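# Place pallet rings flat on their size-matched holders

## Task

Take every ring off the pallet and set it down lying flat on the pads of the holder whose size fits that ring (picking a ring by spreading the fingers inside its hole is an option). A ring counts only if it stays there without the robot holding it. At the end, no printed part may be in contact with anything near the robot other than the table or another printed part, and any printed part still carried by the gripper is judged at the spot where it would land if let go.

## Robot and tools

ROBOT. One six-joint arm (Doosan M1013) with a two-finger Robotiq 140 mm gripper. The fingers point along the gripper's +z axis and close along its y axis. The reported hand point (link pinch) sits between the pads when they are shut; closed fingertips stick out about 33 mm past it, open ones about 9 mm. While closing, the tips travel roughly 24 mm further out from the arm, so keep that clearance above a surface before gripping.

FRAMES. Scene frame: origin on the tabletop under the arm base, +z up, +y to the left when facing along +x. All reported positions are in metres in this frame; orientation is a quaternion in w,x,y,z order. The printed hand position may be slightly off, more so when the arm is stretched out. Three cameras, each 672x504 pixels: cam_head_left, cam_head_right (fixed, looking at the table) and cam_wrist (on the hand). Calibration matrices map scene points to each camera and may be off by a few degrees and millimetres.

execute_actions(actions). actions is a list of up to 15 actions, run one after another; an empty list only returns the current state and images. Each action is a list of 1 to 15 rows; each row is applied for one control step of 1/30 s, and if there are fewer than 15 rows the final row is repeated to fill 15 steps (so one action lasts 0.5 s). A row is 9 numbers, each between -1 and 1, in this order: dx, dy, dz, rx, ry, rz, position, force_limit, speed.
- dx, dy, dz, rx, ry, rz: an offset, not a pose, expressed in the gripper's own axes, measured from the gripper's pose at the beginning of that action (for the first action of a call, the last pose reported). Every row of an action is relative to that same starting pose, not stacked on the previous row. Scale: 1.0 = 0.6 m for translation and 180 degrees for rotation; rx, ry, rz form one rotation vector. Each step the commanded pose is clamped to within 70 mm and 16 degrees of the current measured pose, so large offsets take several actions; after an action the arm stops at the last clamped pose, so send the remainder next time. When position and orientation conflict, position wins. The elbow cannot fully straighten.
- position: absolute finger opening command. +1 = fully open (140 mm), about -0.8 = pads touch, -1 = close until blocked.
- force_limit: squeeze strength; for parts up to 40 mm wide roughly 14 N at -1, 60 N at 0, 107 N at +1.
- speed: pad gap rate, about 30 mm/s at -1, 140 at 0, 250 at +1.
Fingers that stopped on something stay put until the position number changes by 0.01 or more, or the object yields or is lost. To squeeze harder while gripping, raise force_limit and switch position between -1 and -0.98.

RESULT LINES. The state line gives hand position, quaternion, linear (m/s) and angular (rad/s) velocity. object_status: 0 moving, 1 blocked while opening, 2 blocked while closing (a grip: check for this), 3 reached target or pads met (a thin item may still be held). position_measured is in counts, 3 fully open to 230 pads touching, not linear in mm. "Hand target" is the pose the controller is currently heading to. "pose unreachable" means the clearance check altered or blocked the command (any mounting block under the base counts as arm). Step readings list hand positions at some steps; HELD marks a step where motion was held back. Joint positions follow base to hand; joint torques include offsets and noise. Flange force is the external force on the gripper, including held weight, with error (largest during acceleration); "no reading" means none available. MOTOR HOT warns of heating; an OVER-TEMPERATURE FAULT brakes the arm until it cools.

WHAT TO AVOID. If a joint's contact torque reaches its load limit (waist and shoulder 295, elbow 139, the three wrist joints 39.1 N m, held weight included) or any outside force on the arm, tool or load reaches 144 N, the arm halts for 10 s, drops the rest of the call and yields to the contact. Do not drop, slam, shove hard or knock anything off the table; losing an item off the table fails the job. Occasional brief disturbances may tug a held part or push a loose one.

zoom_image(camera, region). camera is one of the three names; region is [x0, y0, x1, y1] in pixels of that camera's latest image, origin top-left, at most 504 by 504. Returns an enlarged view.

finished_scene(scene). Optional scene is 1. Ends the scene permanently after the last command is held; the result says whether the goal holds. Replying without any tool call also ends it.

check_part(design, use_face) and print_part(design, use_face). design is a string holding JSON text in format print3d-design/1: {"format":"print3d-design/1","features":[...]}, lengths in mm, z = 0 the bed. Each feature has op "add" or "cut", one profile (rect with cx, cy, w, h, optional rot_deg; circle with cx, cy, d; slot with x0, y0, x1, y1, w; polygon with 3 to 64 non-crossing points), z0 and z1 (z1 - z0 at least 0.2) and optional taper (mm outward at z1, |taper| no more than the height). Features apply in order; up to 96. Rules: no overhang beyond 45 degrees, bridges at most 10 mm, walls at least 2.5 mm, floors at least 1 mm, holes at least 2 mm, height at most 4x the foot's narrow width, foot at least 25 mm2. use_face (z-, z+, x-, x+, y-, y+; default z-) picks which face rests on the table. check_part only judges; print_part makes one loose orange part on the table in front of the base, to its right, inside a 98 x 98 x 99 mm spot aligned with scene x and y. Printing is refused if the hand holds anything, something moves, or any arm link is at or near that spot.

Each tool is called after ">>>" as name(argument=value, ...) on one line, values as JSON.

## Session

I'll start by looking at the scene's current state.

>>> execute_actions(actions=[])

Scene clock: 0.00 s.
end_effector_position=(+0.1315, -0.0445, +0.1973) position_measured=3 object_status=3 end_effector_quat_wxyz=(-0.168, +0.019, +0.979, +0.111) end_effector_velocity=(+0.001, -0.000, +0.000) end_effector_angular_velocity=(-0.001, -0.001, -0.000)
Joint positions: [-0.556 -0.325  2.487  0.007  1.388  4.148]
Joint velocities: [ 0.    -0.    -0.001 -0.    -0.     0.   ]
Joint torques (N m, as the joint torque sensors report them, + toward a larger angle): no reading
Flange force (N, the push that the arm receives, along the gripper's own x y z axes): no reading
Hand target: +0.132, -0.044, +0.197; -0.168, +0.019, +0.979, +0.111

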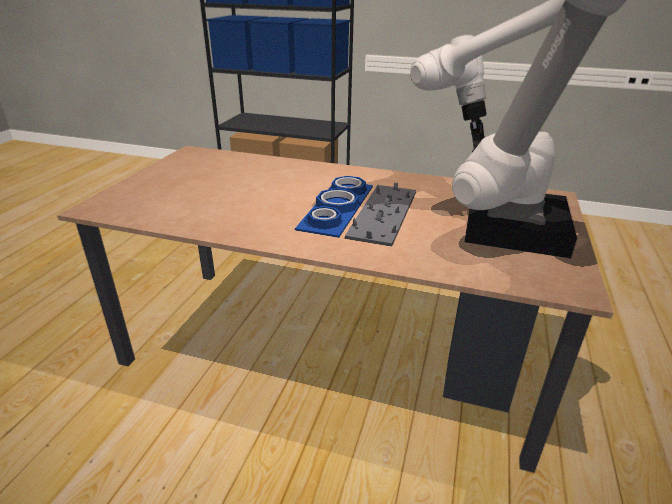

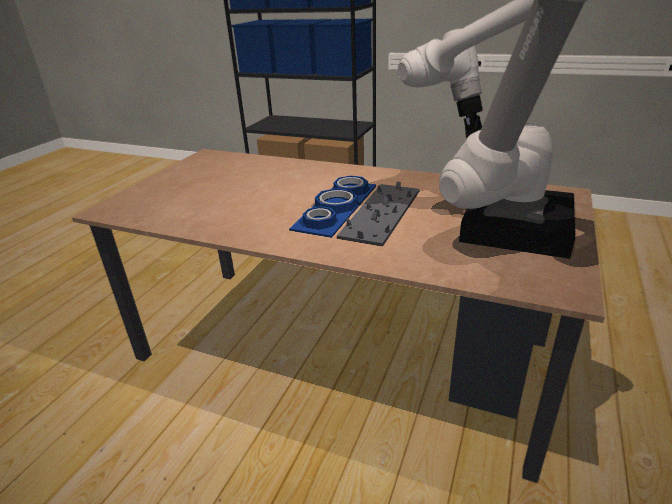

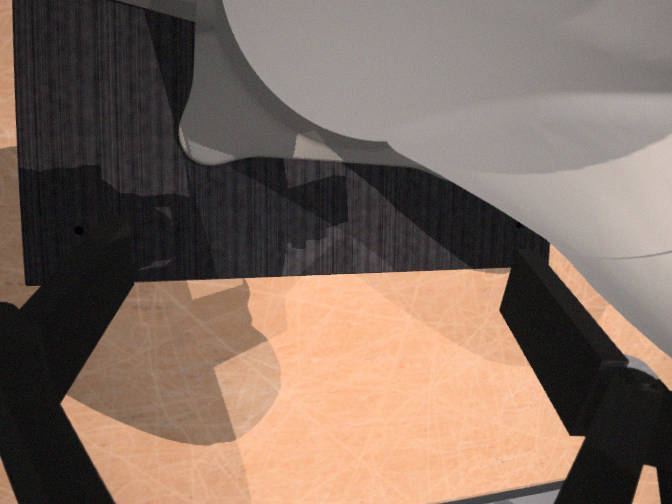

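>>> zoom_image(camera="cam_head_left", region=[280, 160, 440, 260])

>>> zoom_image(camera="cam_head_right", region=[280, 160, 440, 260])

Region (280, 160, 440, 260) of cam_head_left's 672x504 image, scaled by 3.150, with more detail than that image has; it fills the top 315 rows of this view, and the rest is white.

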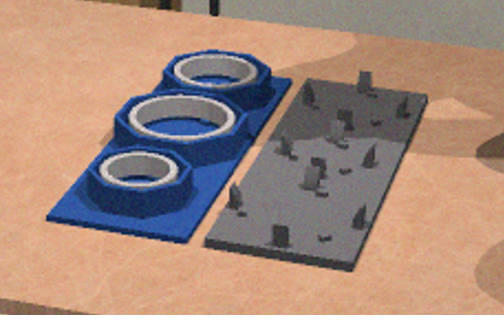

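Region (280, 160, 440, 260) of cam_head_right's 672x504 image, scaled by 3.150, with more detail than that image has; it fills the top 315 rows of this view, and the rest is white.

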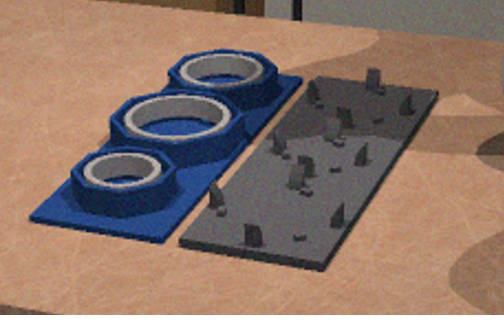

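>>> execute_actions(actions=[[[-0.0009,0.0006,-0.001,0.0002,-0.0002,0,1,0,0],[-0.0036,0.0024,-0.004,0.0006,-0.001,-0.0001,1,0,0],[-0.0081,0.0053,-0.0091,0.0014,-0.0022,-0.0002,1,0,0],[-0.0143,0.0094,-0.0161,0.0025,-0.0038,-0.0004,1,0,0],[-0.0224,0.0148,-0.0252,0.004,-0.006,-0.0007,1,0,0],[-0.0323,0.0213,-0.0362,0.0057,-0.0086,-0.001,1,0,0],[-0.0439,0.0289,-0.0493,0.0078,-0.0117,-0.0013,1,0,0],[-0.0574,0.0378,-0.0644,0.0101,-0.0153,-0.0017,1,0,0],[-0.0726,0.0478,-0.0816,0.0128,-0.0194,-0.0022,1,0,0],[-0.0897,0.059,-0.1007,0.0158,-0.0239,-0.0027,1,0,0],[-0.1085,0.0714,-0.1218,0.0191,-0.029,-0.0033,1,0,0],[-0.1291,0.085,-0.145,0.0228,-0.0345,-0.0039,1,0,0],[-0.1516,0.0998,-0.1701,0.0267,-0.0405,-0.0046,1,0,0],[-0.1758,0.1157,-0.1973,0.031,-0.0469,-0.0053,1,0,0],[-0.2018,0.1328,-0.2265,0.0356,-0.0539,-0.0061,1,0,0]],[[-0.075,0.034,-0.065,0.009,-0.0135,-0.0015,1,0,0],[-0.098,0.044,-0.084,0.0125,-0.019,-0.0021,1,0,0],[-0.12,0.053,-0.102,0.016,-0.024,-0.0027,1,0,0],[-0.14,0.062,-0.119,0.019,-0.029,-0.0033,1,0,0],[-0.159,0.07,-0.135,0.022,-0.0335,-0.0038,1,0,0],[-0.177,0.078,-0.15,0.025,-0.0378,-0.0043,1,0,0],[-0.194,0.085,-0.164,0.0275,-0.0417,-0.0047,1,0,0],[-0.21,0.092,-0.177,0.03,-0.0453,-0.0051,1,0,0],[-0.224,0.098,-0.189,0.0322,-0.0487,-0.0055,1,0,0],[-0.237,0.104,-0.2,0.0342,-0.0517,-0.0058,1,0,0],[-0.249,0.109,-0.21,0.036,-0.0545,-0.0062,1,0,0],[-0.259,0.113,-0.218,0.0375,-0.0568,-0.0064,1,0,0],[-0.267,0.117,-0.225,0.0388,-0.0587,-0.0066,1,0,0],[-0.273,0.119,-0.23,0.0397,-0.0601,-0.0068,1,0,0],[-0.277,0.121,-0.233,0.0403,-0.061,-0.0069,1,0,0]]])

Scene clock: 77.17 s.
end_effector_position=(+0.4144, +0.0309, +0.3633) position_measured=3 object_status=3 end_effector_quat_wxyz=(-0.020, +0.002, +1.000, +0.024) end_effector_velocity=(+0.189, +0.034, +0.094) end_effector_angular_velocity=(-0.153, -0.161, +0.015)
Joint positions: [-0.012 -0.187  2.011  0.054  1.36   4.649]
Joint velocities: [ 0.215  0.194 -0.336 -0.138 -0.04   0.234]
Joint torques (N m, as the joint torque sensors report them, + toward a larger angle): [  0.8  -25.99 -33.85   4.12   0.48   0.7 ]
Flange force (N, the push that the arm receives, along the gripper's own x y z axes): [-5.1 -10.3 -1.6]
Flange force at the end of the 1st action (N, along the gripper's axes at the end of the call): [9.8 -13.6 -2.7]
Hand target: +0.423, +0.032, +0.367; -0.016, +0.002, +1.000, +0.021
Off the commanded pose: 0.010 m, 1 deg.
Step readings (end_effector_position; steps 1 to 15: 1st action; 16 to 30: 2nd action):
0: (+0.1315, -0.0445, +0.1973)
1: (+0.1315, -0.0444, +0.1973)
2: (+0.1319, -0.0443, +0.1975)
4: (+0.1355, -0.0433, +0.1997)
8: (+0.1548, -0.0377, +0.2117)
15: (+0.2273, -0.0154, +0.2588)
16: (+0.2395, -0.0111, +0.2670)
17: (+0.2524, -0.0074, +0.2760)
19: (+0.2800, +0.0000, +0.2934)
23: (+0.3370, +0.0149, +0.3230)
30: end_effector_position above
camera_calibration (this result's frames):
cam_wrist: T_world_to_cam=[[-0.095735, 0.992607, 0.0746125, -0.0233655], [0.908215, 0.0564247, 0.414682, -0.520575], [0.407406, 0.107464, -0.906902, 0.339699], [0, 0, 0, 1]] pos_world=[0.332162, 0.0160607, 0.52569]

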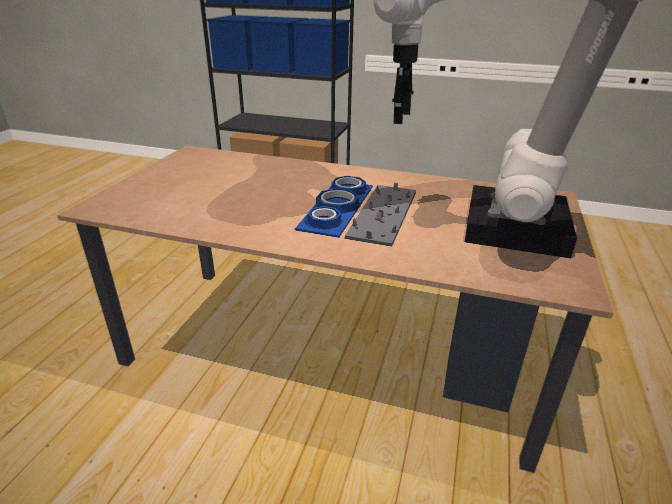

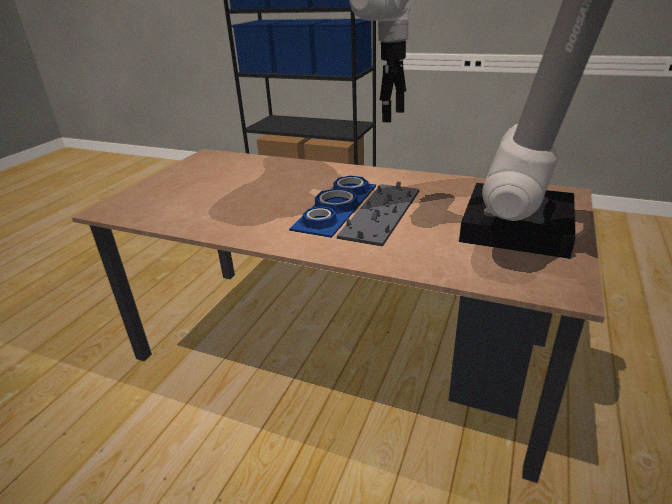

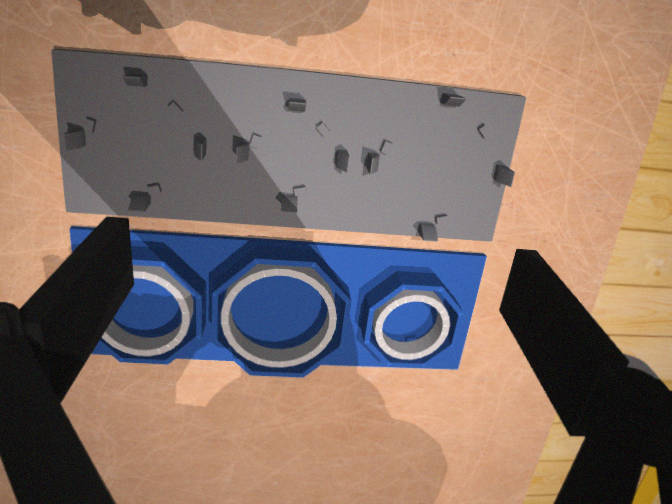

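>>> execute_actions(actions=[])

>>> zoom_image(camera="cam_wrist", region=[40, 20, 292, 230])

>>> zoom_image(camera="cam_wrist", region=[280, 40, 532, 250])

Scene clock: 83.40 s.
end_effector_position=(+0.4230, +0.0325, +0.3675) position_measured=3 object_status=3 end_effector_quat_wxyz=(-0.016, +0.002, +1.000, +0.021) end_effector_velocity=(-0.001, +0.000, -0.001) end_effector_angular_velocity=(-0.000, +0.001, +0.001)
Joint positions: [-0.002 -0.178  1.996  0.047  1.358  4.66 ]
Joint velocities: [ 0.    -0.     0.001 -0.     0.    -0.   ]
Joint torques (N m, as the joint torque sensors report them, + toward a larger angle): [  2.46 -20.   -40.42   4.51   0.25   0.48]
Flange force (N, the push that the arm receives, along the gripper's own x y z axes): [3.9 -7.2 -0.6]
Hand target: +0.423, +0.032, +0.367; -0.016, +0.002, +1.000, +0.021
Off the commanded pose: 0.001 m, 0 deg.
camera_calibration (this result's frames):
cam_wrist: T_world_to_cam=[[-0.0966623, 0.993068, 0.0668738, -0.0211864], [0.905188, 0.0597722, 0.420788, -0.531237], [0.413874, 0.101208, -0.904691, 0.336464], [0, 0, 0, 1]] pos_world=[0.339568, 0.01874, 0.529351]

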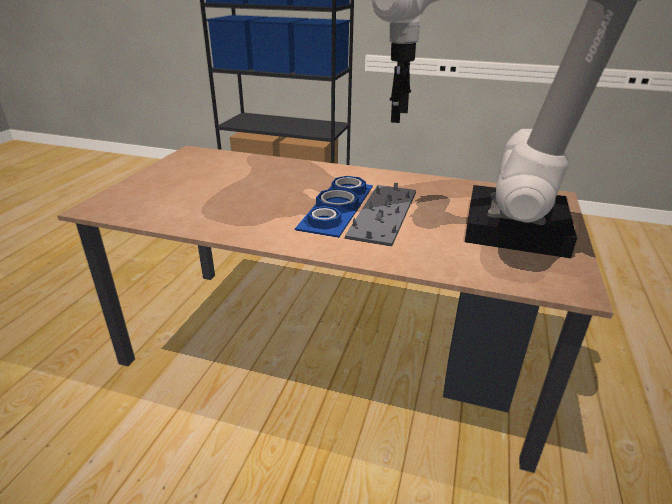

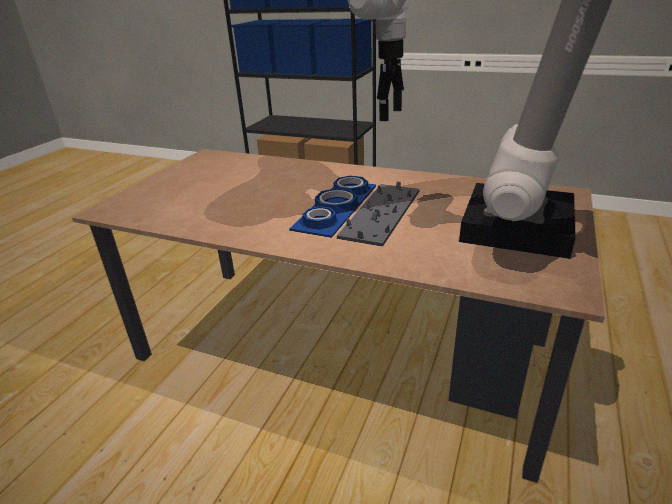

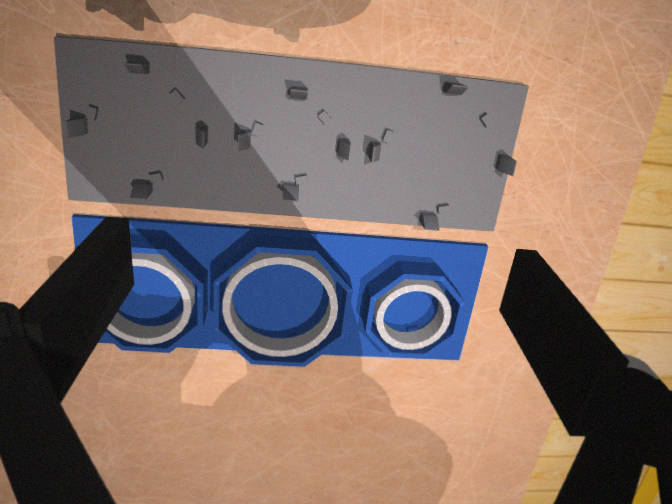

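Region (40, 20, 292, 230) of cam_wrist's 672x504 image, scaled by 2.000, with more detail than that image has.

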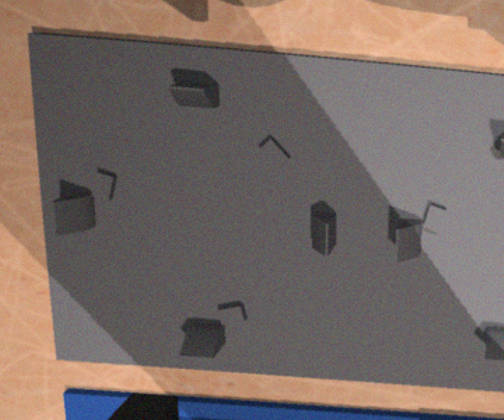

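Region (280, 40, 532, 250) of cam_wrist's 672x504 image, scaled by 2.000, with more detail than that image has.

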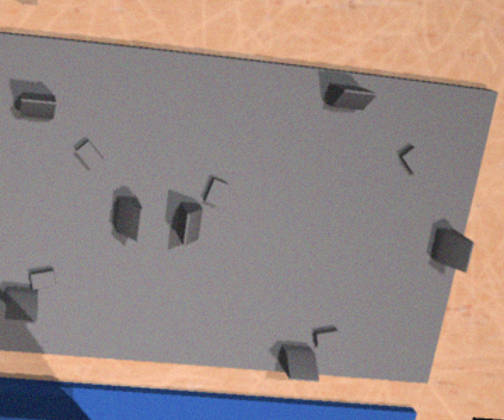

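>>> zoom_image(camera="cam_wrist", region=[200, 220, 368, 380])

>>> zoom_image(camera="cam_wrist", region=[340, 230, 508, 380])

>>> zoom_image(camera="cam_wrist", region=[60, 205, 228, 365])

Region (200, 220, 368, 380) of cam_wrist's 672x504 image, scaled by 3.000, with more detail than that image has; it fills the top 480 rows of this view, and the rest is white.

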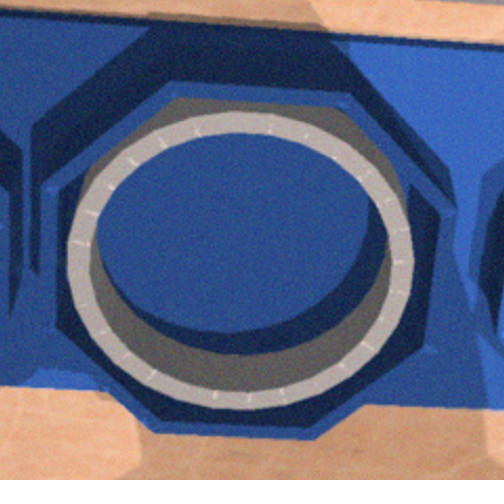

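Region (340, 230, 508, 380) of cam_wrist's 672x504 image, scaled by 3.000, with more detail than that image has; it fills the top 450 rows of this view, and the rest is white.

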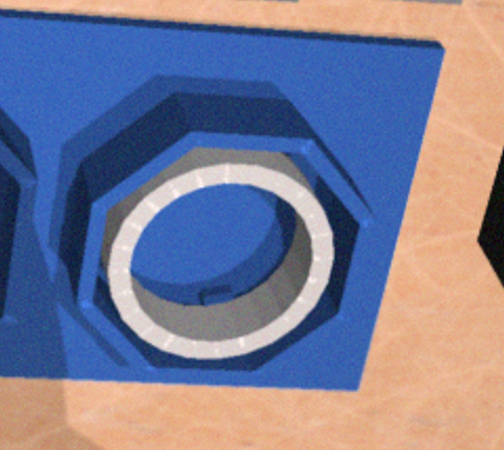

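Region (60, 205, 228, 365) of cam_wrist's 672x504 image, scaled by 3.000, with more detail than that image has; it fills the top 480 rows of this view, and the rest is white.

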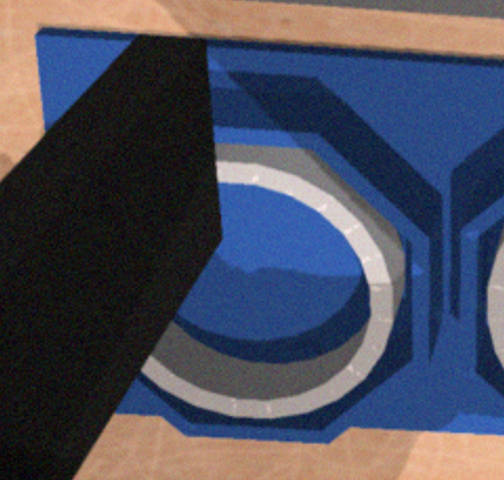

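>>> zoom_image(camera="cam_wrist", region=[55, 45, 223, 213])

>>> zoom_image(camera="cam_wrist", region=[220, 65, 368, 213])

>>> zoom_image(camera="cam_wrist", region=[355, 70, 523, 238])

Region (55, 45, 223, 213) of cam_wrist's 672x504 image, scaled by 3.000, with more detail than that image has.

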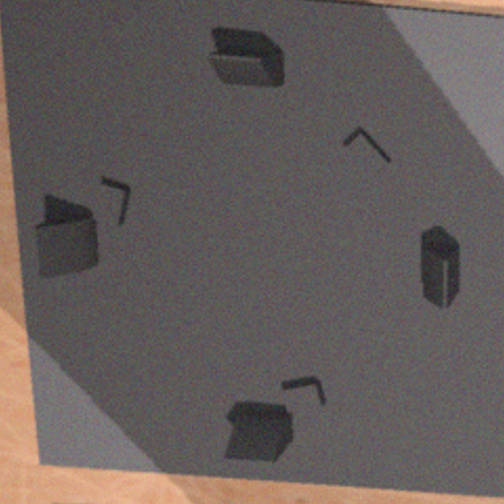

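Region (220, 65, 368, 213) of cam_wrist's 672x504 image, scaled by 3.405, with more detail than that image has.

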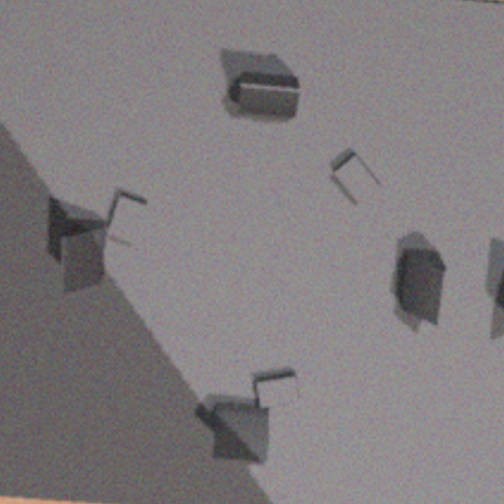

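Region (355, 70, 523, 238) of cam_wrist's 672x504 image, scaled by 3.000, with more detail than that image has.

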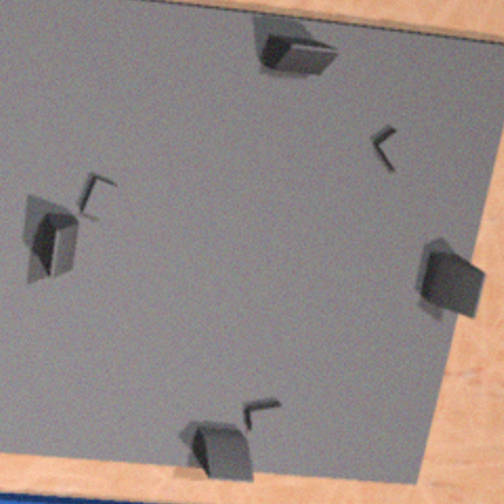

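>>> execute_actions(actions=[[[-0.003,-0.0003,0.003,0.0002,-0.0001,0,0,0,0],[-0.0115,-0.0013,0.0115,0.0006,-0.0005,-0.0001,0,0,0],[-0.0246,-0.0028,0.0247,0.0014,-0.0011,-0.0001,0,0,0],[-0.0414,-0.0047,0.0417,0.0023,-0.0018,-0.0002,0,0,0],[-0.0612,-0.0069,0.0616,0.0035,-0.0026,-0.0003,0,0,0],[-0.0831,-0.0094,0.0836,0.0047,-0.0036,-0.0004,0,0,0],[-0.1063,-0.012,0.1069,0.006,-0.0046,-0.0006,0,0,0],[-0.1299,-0.0147,0.1306,0.0074,-0.0056,-0.0007,0,0,0],[-0.153,-0.0173,0.1539,0.0087,-0.0066,-0.0008,0,0,0],[-0.1749,-0.0198,0.1759,0.0099,-0.0075,-0.0009,0,0,0],[-0.1947,-0.022,0.1958,0.011,-0.0084,-0.001,0,0,0],[-0.2116,-0.0239,0.2128,0.012,-0.0091,-0.0011,0,0,0],[-0.2247,-0.0254,0.2259,0.0127,-0.0097,-0.0012,0,0,0],[-0.2332,-0.0264,0.2344,0.0132,-0.0101,-0.0013,0,0,0],[-0.2362,-0.0267,0.2375,0.0134,-0.0102,-0.0013,0,0,0]]])

Scene clock: 203.90 s.
end_effector_position=(+0.5320, +0.0239, +0.2419) position_measured=106 object_status=0 end_effector_quat_wxyz=(-0.004, -0.000, +1.000, +0.003) end_effector_velocity=(+0.293, -0.022, -0.299) end_effector_angular_velocity=(-0.078, -0.068, +0.007)
Joint positions: [0.015 0.071 2.004 0.013 1.075 4.677]
Joint velocities: [ 0.027  0.677 -0.13  -0.082 -0.618  0.052]
Joint torques (N m, as the joint torque sensors report them, + toward a larger angle): [  1.98 -52.72 -40.1    4.35  -0.07   0.24]
Flange force (N, the push that the arm receives, along the gripper's own x y z axes): [-1.0 -3.1 -0.4]
Hand target: +0.556, +0.022, +0.221; -0.000, -0.000, +1.000, -0.000
Off the commanded pose: 0.036 m, 1 deg.
Step readings (end_effector_position):
0: (+0.4230, +0.0325, +0.3675)
1: (+0.4231, +0.0325, +0.3674)
2: (+0.4244, +0.0324, +0.3664)
4: (+0.4315, +0.0319, +0.3590)
8: (+0.4615, +0.0294, +0.3241)
15: end_effector_position above
camera_calibration (this result's frames):
cam_wrist: T_world_to_cam=[[-0.102474, 0.994316, 0.0288832, 0.0185231], [0.894438, 0.0793967, 0.440087, -0.57596], [0.435292, 0.0709316, -0.897491, 0.166239], [0, 0, 0, 1]] pos_world=[0.444696, 0.0155199, 0.402135]

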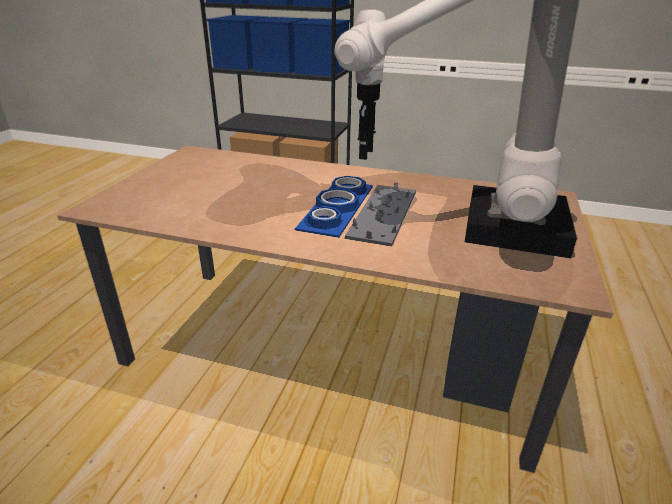

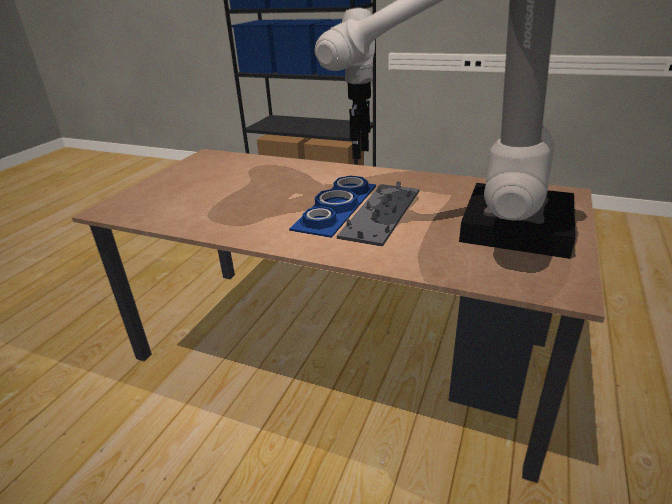

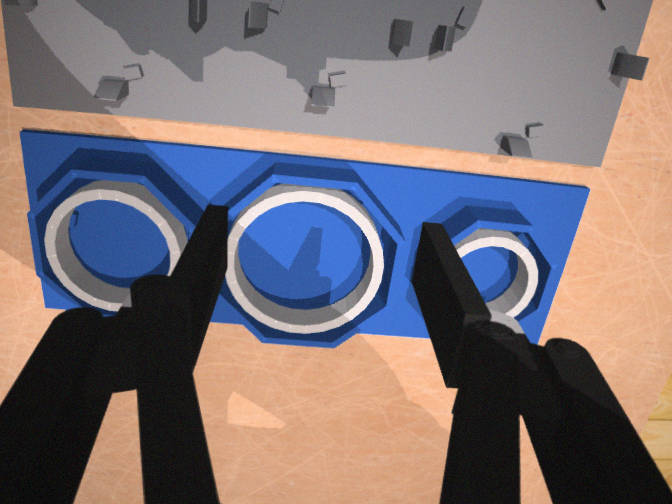

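>>> execute_actions(actions=[])

Scene clock: 206.17 s.
end_effector_position=(+0.5557, +0.0224, +0.2213) position_measured=129 object_status=3 end_effector_quat_wxyz=(-0.000, -0.000, +1.000, -0.000) end_effector_velocity=(+0.001, -0.000, +0.000) end_effector_angular_velocity=(-0.001, -0.001, -0.000)
Joint positions: [0.017 0.122 1.989 0.007 1.03  4.681]
Joint velocities: [-0.     0.    -0.001 -0.001  0.     0.   ]
Joint torques (N m, as the joint torque sensors report them, + toward a larger angle): [  0.36 -46.48 -34.16   3.77   0.3    0.61]
Flange force (N, the push that the arm receives, along the gripper's own x y z axes): [-0.3 -2.4 -2.4]
Hand target: +0.556, +0.022, +0.221; -0.000, -0.000, +1.000, -0.000
Off the commanded pose: 0.004 m, 0 deg.
camera_calibration (this result's frames):
cam_wrist: T_world_to_cam=[[-0.102941, 0.994434, 0.0224582, 0.0247267], [0.890965, 0.0821446, 0.446579, -0.587555], [0.442249, 0.0659807, -0.894462, 0.133017], [0, 0, 0, 1]] pos_world=[0.46721, 0.0148989, 0.380813]

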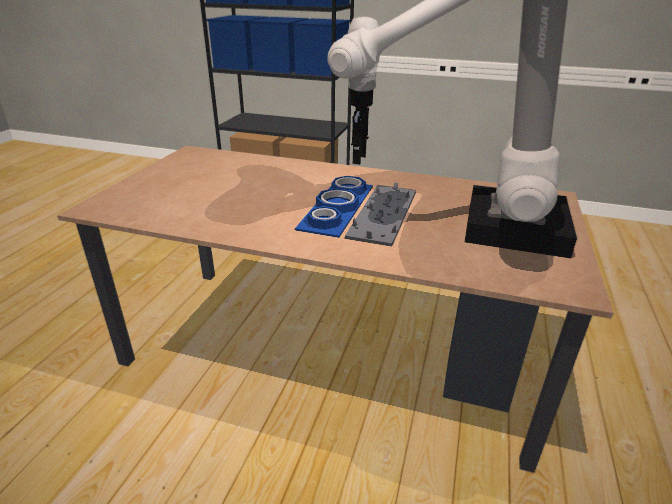

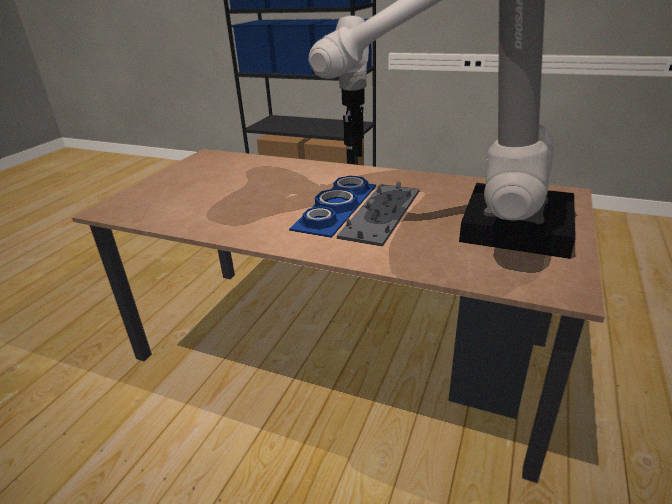

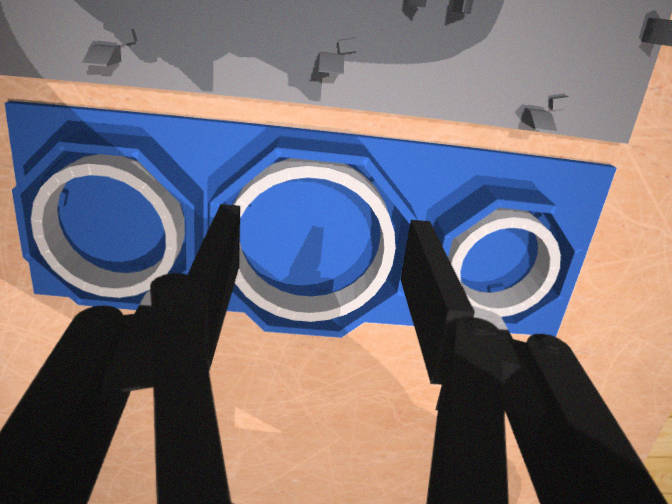

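>>> zoom_image(camera="cam_wrist", region=[200, 130, 452, 350])

>>> zoom_image(camera="cam_wrist", region=[0, 95, 252, 325])

>>> zoom_image(camera="cam_wrist", region=[420, 170, 588, 338])

Region (200, 130, 452, 350) of cam_wrist's 672x504 image, scaled by 2.000, with more detail than that image has; it fills the top 440 rows of this view, and the rest is white.

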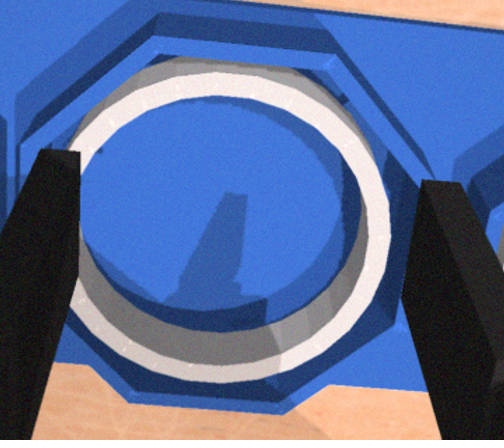

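Region (0, 95, 252, 325) of cam_wrist's 672x504 image, scaled by 2.000, with more detail than that image has; it fills the top 460 rows of this view, and the rest is white.

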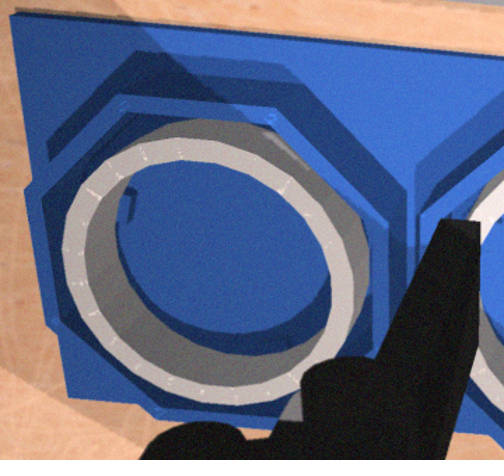

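Region (420, 170, 588, 338) of cam_wrist's 672x504 image, scaled by 3.000, with more detail than that image has.

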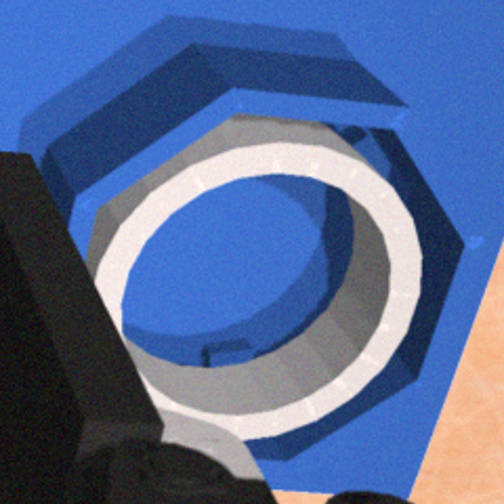

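>>> execute_actions(actions=[[[-0.0018,-0.0001,0.0032,0,0,0,0,0,0],[-0.0068,-0.0004,0.0121,0,0,0,0,0,0],[-0.0145,-0.0008,0.0258,0,0,0,0,0,0],[-0.0244,-0.0013,0.0434,0,0,0,0,0,0],[-0.0359,-0.0019,0.0638,0,0,0,0,0,0],[-0.0484,-0.0026,0.0861,0,0,0,0,0,0],[-0.0615,-0.0033,0.1094,0,0,0,0,0,0],[-0.0746,-0.0039,0.1327,0,0,0,0,0,0],[-0.0871,-0.0046,0.155,0,0,0,0,0,0],[-0.0986,-0.0052,0.1754,0,0,0,0,0,0],[-0.1085,-0.0057,0.193,0,0,0,0,0,0],[-0.1162,-0.0061,0.2067,0,0,0,0,0,0],[-0.1212,-0.0064,0.2156,0,0,0,0,0,0],[-0.123,-0.0065,0.2188,0,0,0,0,0,0]]])

>>> execute_actions(actions=[])

Scene clock: 272.30 s.
end_effector_position=(+0.6214, +0.0189, +0.0992) position_measured=129 object_status=3 end_effector_quat_wxyz=(-0.001, -0.000, +1.000, -0.000) end_effector_velocity=(+0.138, -0.005, -0.214) end_effector_angular_velocity=(+0.001, -0.000, -0.001)
Joint positions: [0.015 0.344 1.969 0.008 0.829 4.677]
Joint velocities: [-0.001  0.431 -0.131  0.004 -0.301 -0.005]
Joint torques (N m, as the joint torque sensors report them, + toward a larger angle): [  3.88 -87.31 -33.05   3.68  -0.05  -0.03]
Flange force (N, the push that the arm receives, along the gripper's own x y z axes): [-2.5 -1.5 0.0]
Hand target: +0.628, +0.019, +0.090; -0.000, -0.000, +1.000, -0.000
Off the commanded pose: 0.012 m, 0 deg.
Step readings (end_effector_position):
0: (+0.5557, +0.0224, +0.2213)
1: (+0.5558, +0.0224, +0.2211)
2: (+0.5565, +0.0224, +0.2200)
4: (+0.5611, +0.0221, +0.2124)
8: (+0.5790, +0.0210, +0.1768)
15: end_effector_position above
camera_calibration (this result's frames):
cam_wrist: T_world_to_cam=[[-0.102927, 0.994433, 0.0225688, 0.0377302], [0.891381, 0.0821446, 0.445749, -0.591443], [0.441413, 0.0659971, -0.894874, -0.00442404], [0, 0, 0, 1]] pos_world=[0.533037, 0.0113557, 0.258824]

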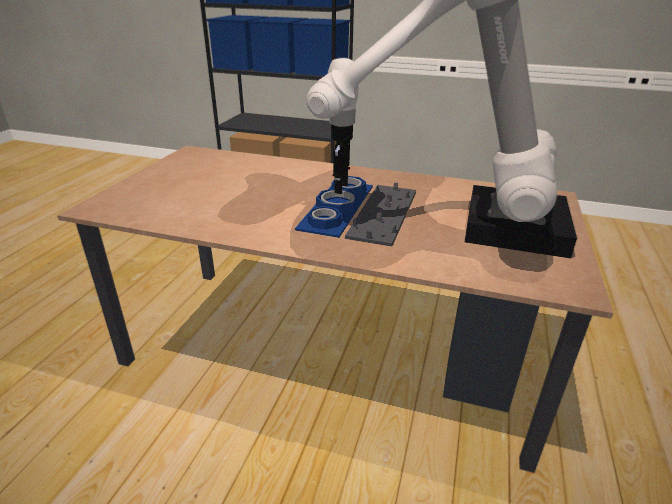

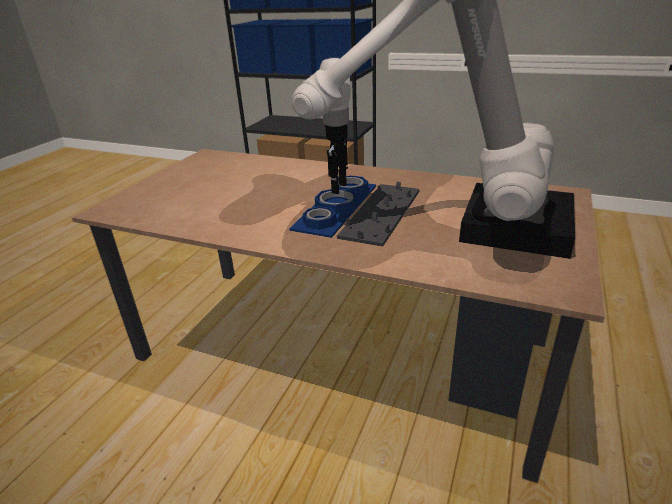

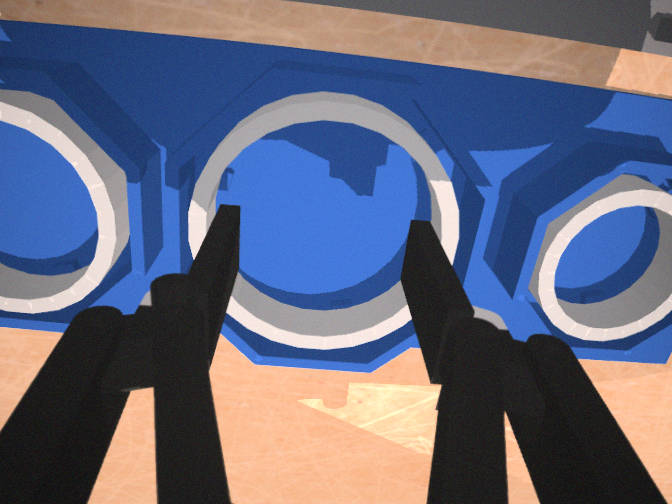

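Scene clock: 272.30 s.
end_effector_position=(+0.6214, +0.0189, +0.0992) position_measured=129 object_status=3 end_effector_quat_wxyz=(-0.001, -0.000, +1.000, -0.000) end_effector_velocity=(+0.138, -0.005, -0.214) end_effector_angular_velocity=(+0.001, -0.000, -0.001)
Joint positions: [0.015 0.344 1.969 0.008 0.829 4.677]
Joint velocities: [-0.001  0.431 -0.131  0.004 -0.301 -0.005]
Joint torques (N m, as the joint torque sensors report them, + toward a larger angle): [  3.88 -87.31 -33.05   3.68  -0.05  -0.03]
Flange force (N, the push that the arm receives, along the gripper's own x y z axes): [-2.5 -1.5 0.0]
Hand target: +0.628, +0.019, +0.090; -0.000, -0.000, +1.000, -0.000
Off the commanded pose: 0.012 m, 0 deg.
camera_calibration (this result's frames):
cam_wrist: T_world_to_cam=[[-0.102927, 0.994433, 0.0225688, 0.0377302], [0.891381, 0.0821446, 0.445749, -0.591443], [0.441413, 0.0659971, -0.894874, -0.00442404], [0, 0, 0, 1]] pos_world=[0.533037, 0.0113557, 0.258824]

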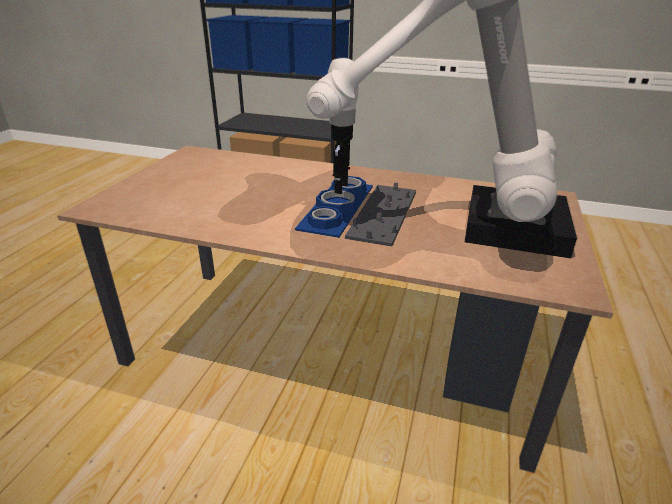

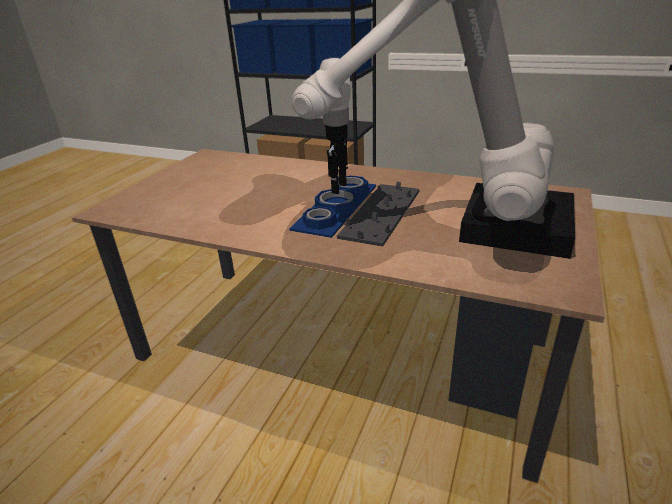

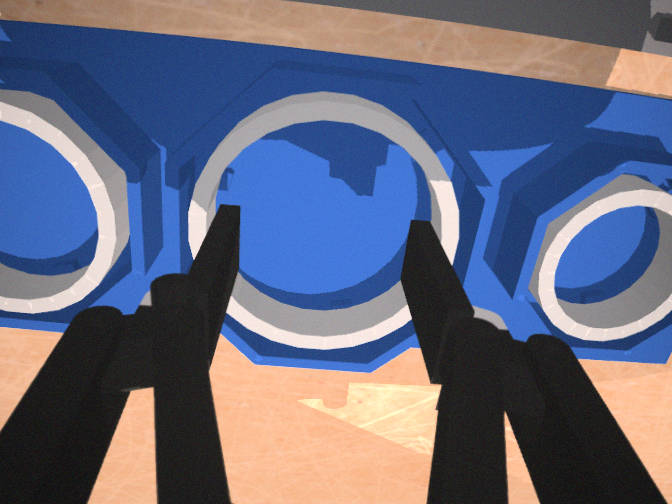

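>>> execute_actions(actions=[])

>>> zoom_image(camera="cam_wrist", region=[160, 50, 496, 386])

Scene clock: 275.20 s.
end_effector_position=(+0.6285, +0.0187, +0.0902) position_measured=129 object_status=3 end_effector_quat_wxyz=(-0.000, -0.000, +1.000, -0.000) end_effector_velocity=(-0.001, +0.000, +0.001) end_effector_angular_velocity=(-0.000, -0.001, +0.000)
Joint positions: [0.015 0.363 1.962 0.009 0.817 4.677]
Joint velocities: [ 0.    -0.002  0.001 -0.     0.     0.   ]
Joint torques (N m, as the joint torque sensors report them, + toward a larger angle): [  2.31 -66.26 -28.8    3.54   0.19   0.83]
Flange force (N, the push that the arm receives, along the gripper's own x y z axes): [-1.1 -5.4 -2.2]
Hand target: +0.628, +0.019, +0.090; -0.000, -0.000, +1.000, -0.000
Off the commanded pose: 0.001 m, 0 deg.
camera_calibration (this result's frames):
cam_wrist: T_world_to_cam=[[-0.103012, 0.994425, 0.0225095, 0.0388873], [0.890969, 0.0821866, 0.446565, -0.593512], [0.442226, 0.0660568, -0.894468, -0.0161599], [0, 0, 0, 1]] pos_world=[0.539953, 0.0111757, 0.249712]

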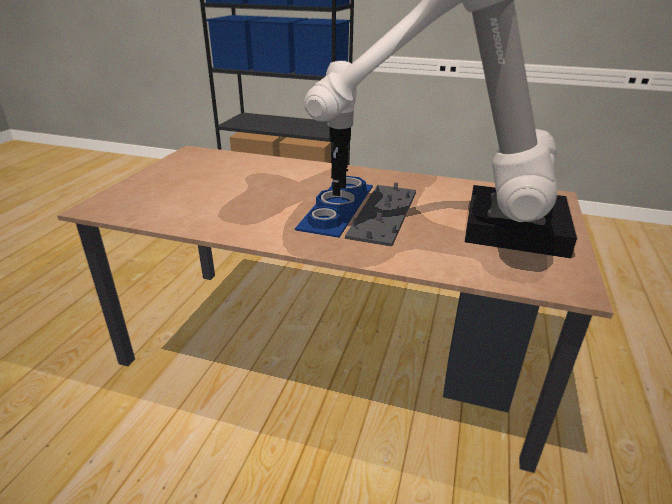

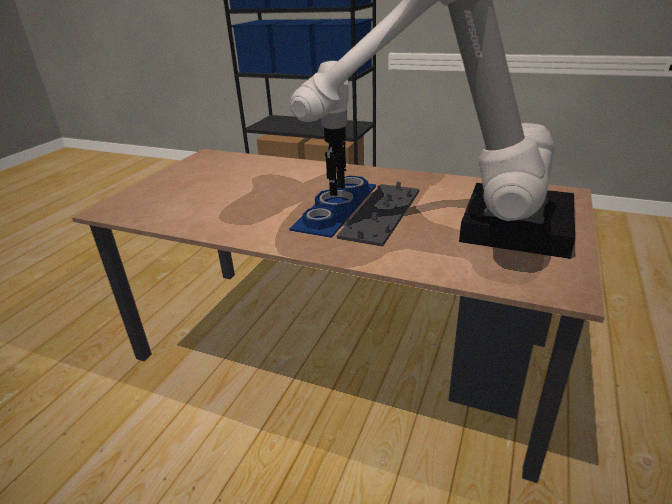

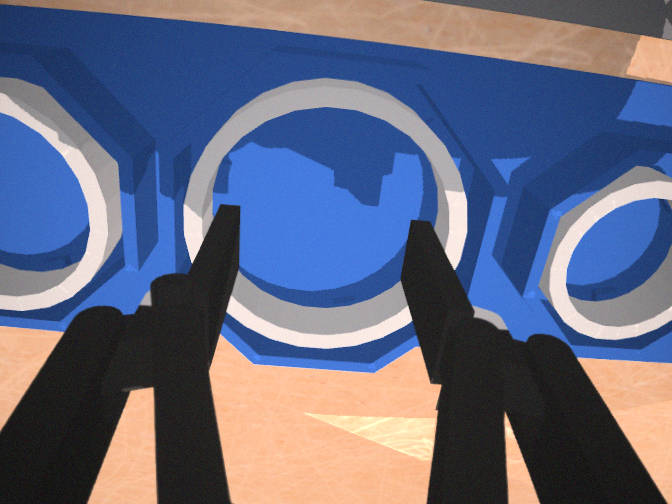

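Region (160, 50, 496, 386) of cam_wrist's 672x504 image, scaled by 1.500, with more detail than that image has.

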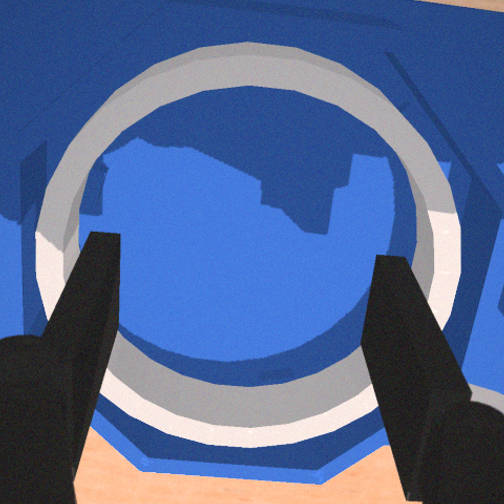

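>>> zoom_image(camera="cam_wrist", region=[270, 60, 396, 130])

>>> zoom_image(camera="cam_wrist", region=[260, 275, 386, 375])

>>> zoom_image(camera="cam_wrist", region=[165, 150, 265, 276])

>>> zoom_image(camera="cam_wrist", region=[390, 160, 490, 286])

Region (270, 60, 396, 130) of cam_wrist's 672x504 image, scaled by 4.000, with more detail than that image has.

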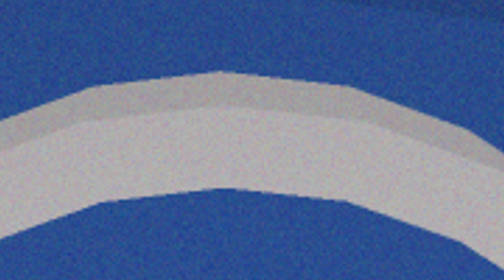

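Region (260, 275, 386, 375) of cam_wrist's 672x504 image, scaled by 4.000, with more detail than that image has; it fills the top 400 rows of this view, and the rest is white.

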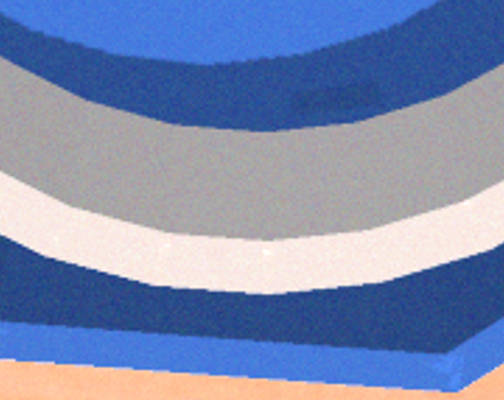

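Region (165, 150, 265, 276) of cam_wrist's 672x504 image, scaled by 4.000, with more detail than that image has; it fills the left 400 columns of this view, and the rest is white.

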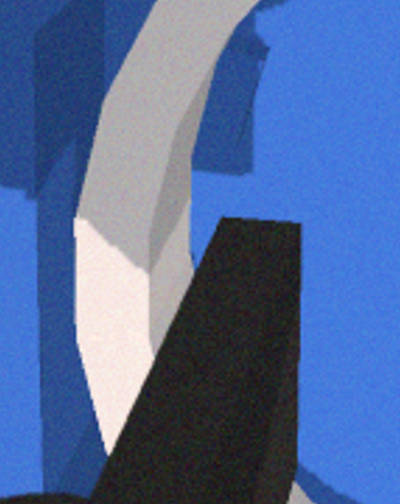

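Region (390, 160, 490, 286) of cam_wrist's 672x504 image, scaled by 4.000, with more detail than that image has; it fills the left 400 columns of this view, and the rest is white.

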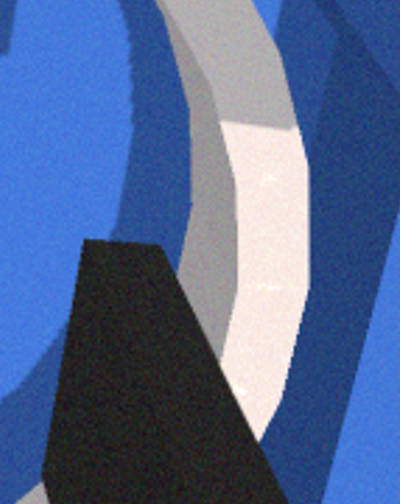

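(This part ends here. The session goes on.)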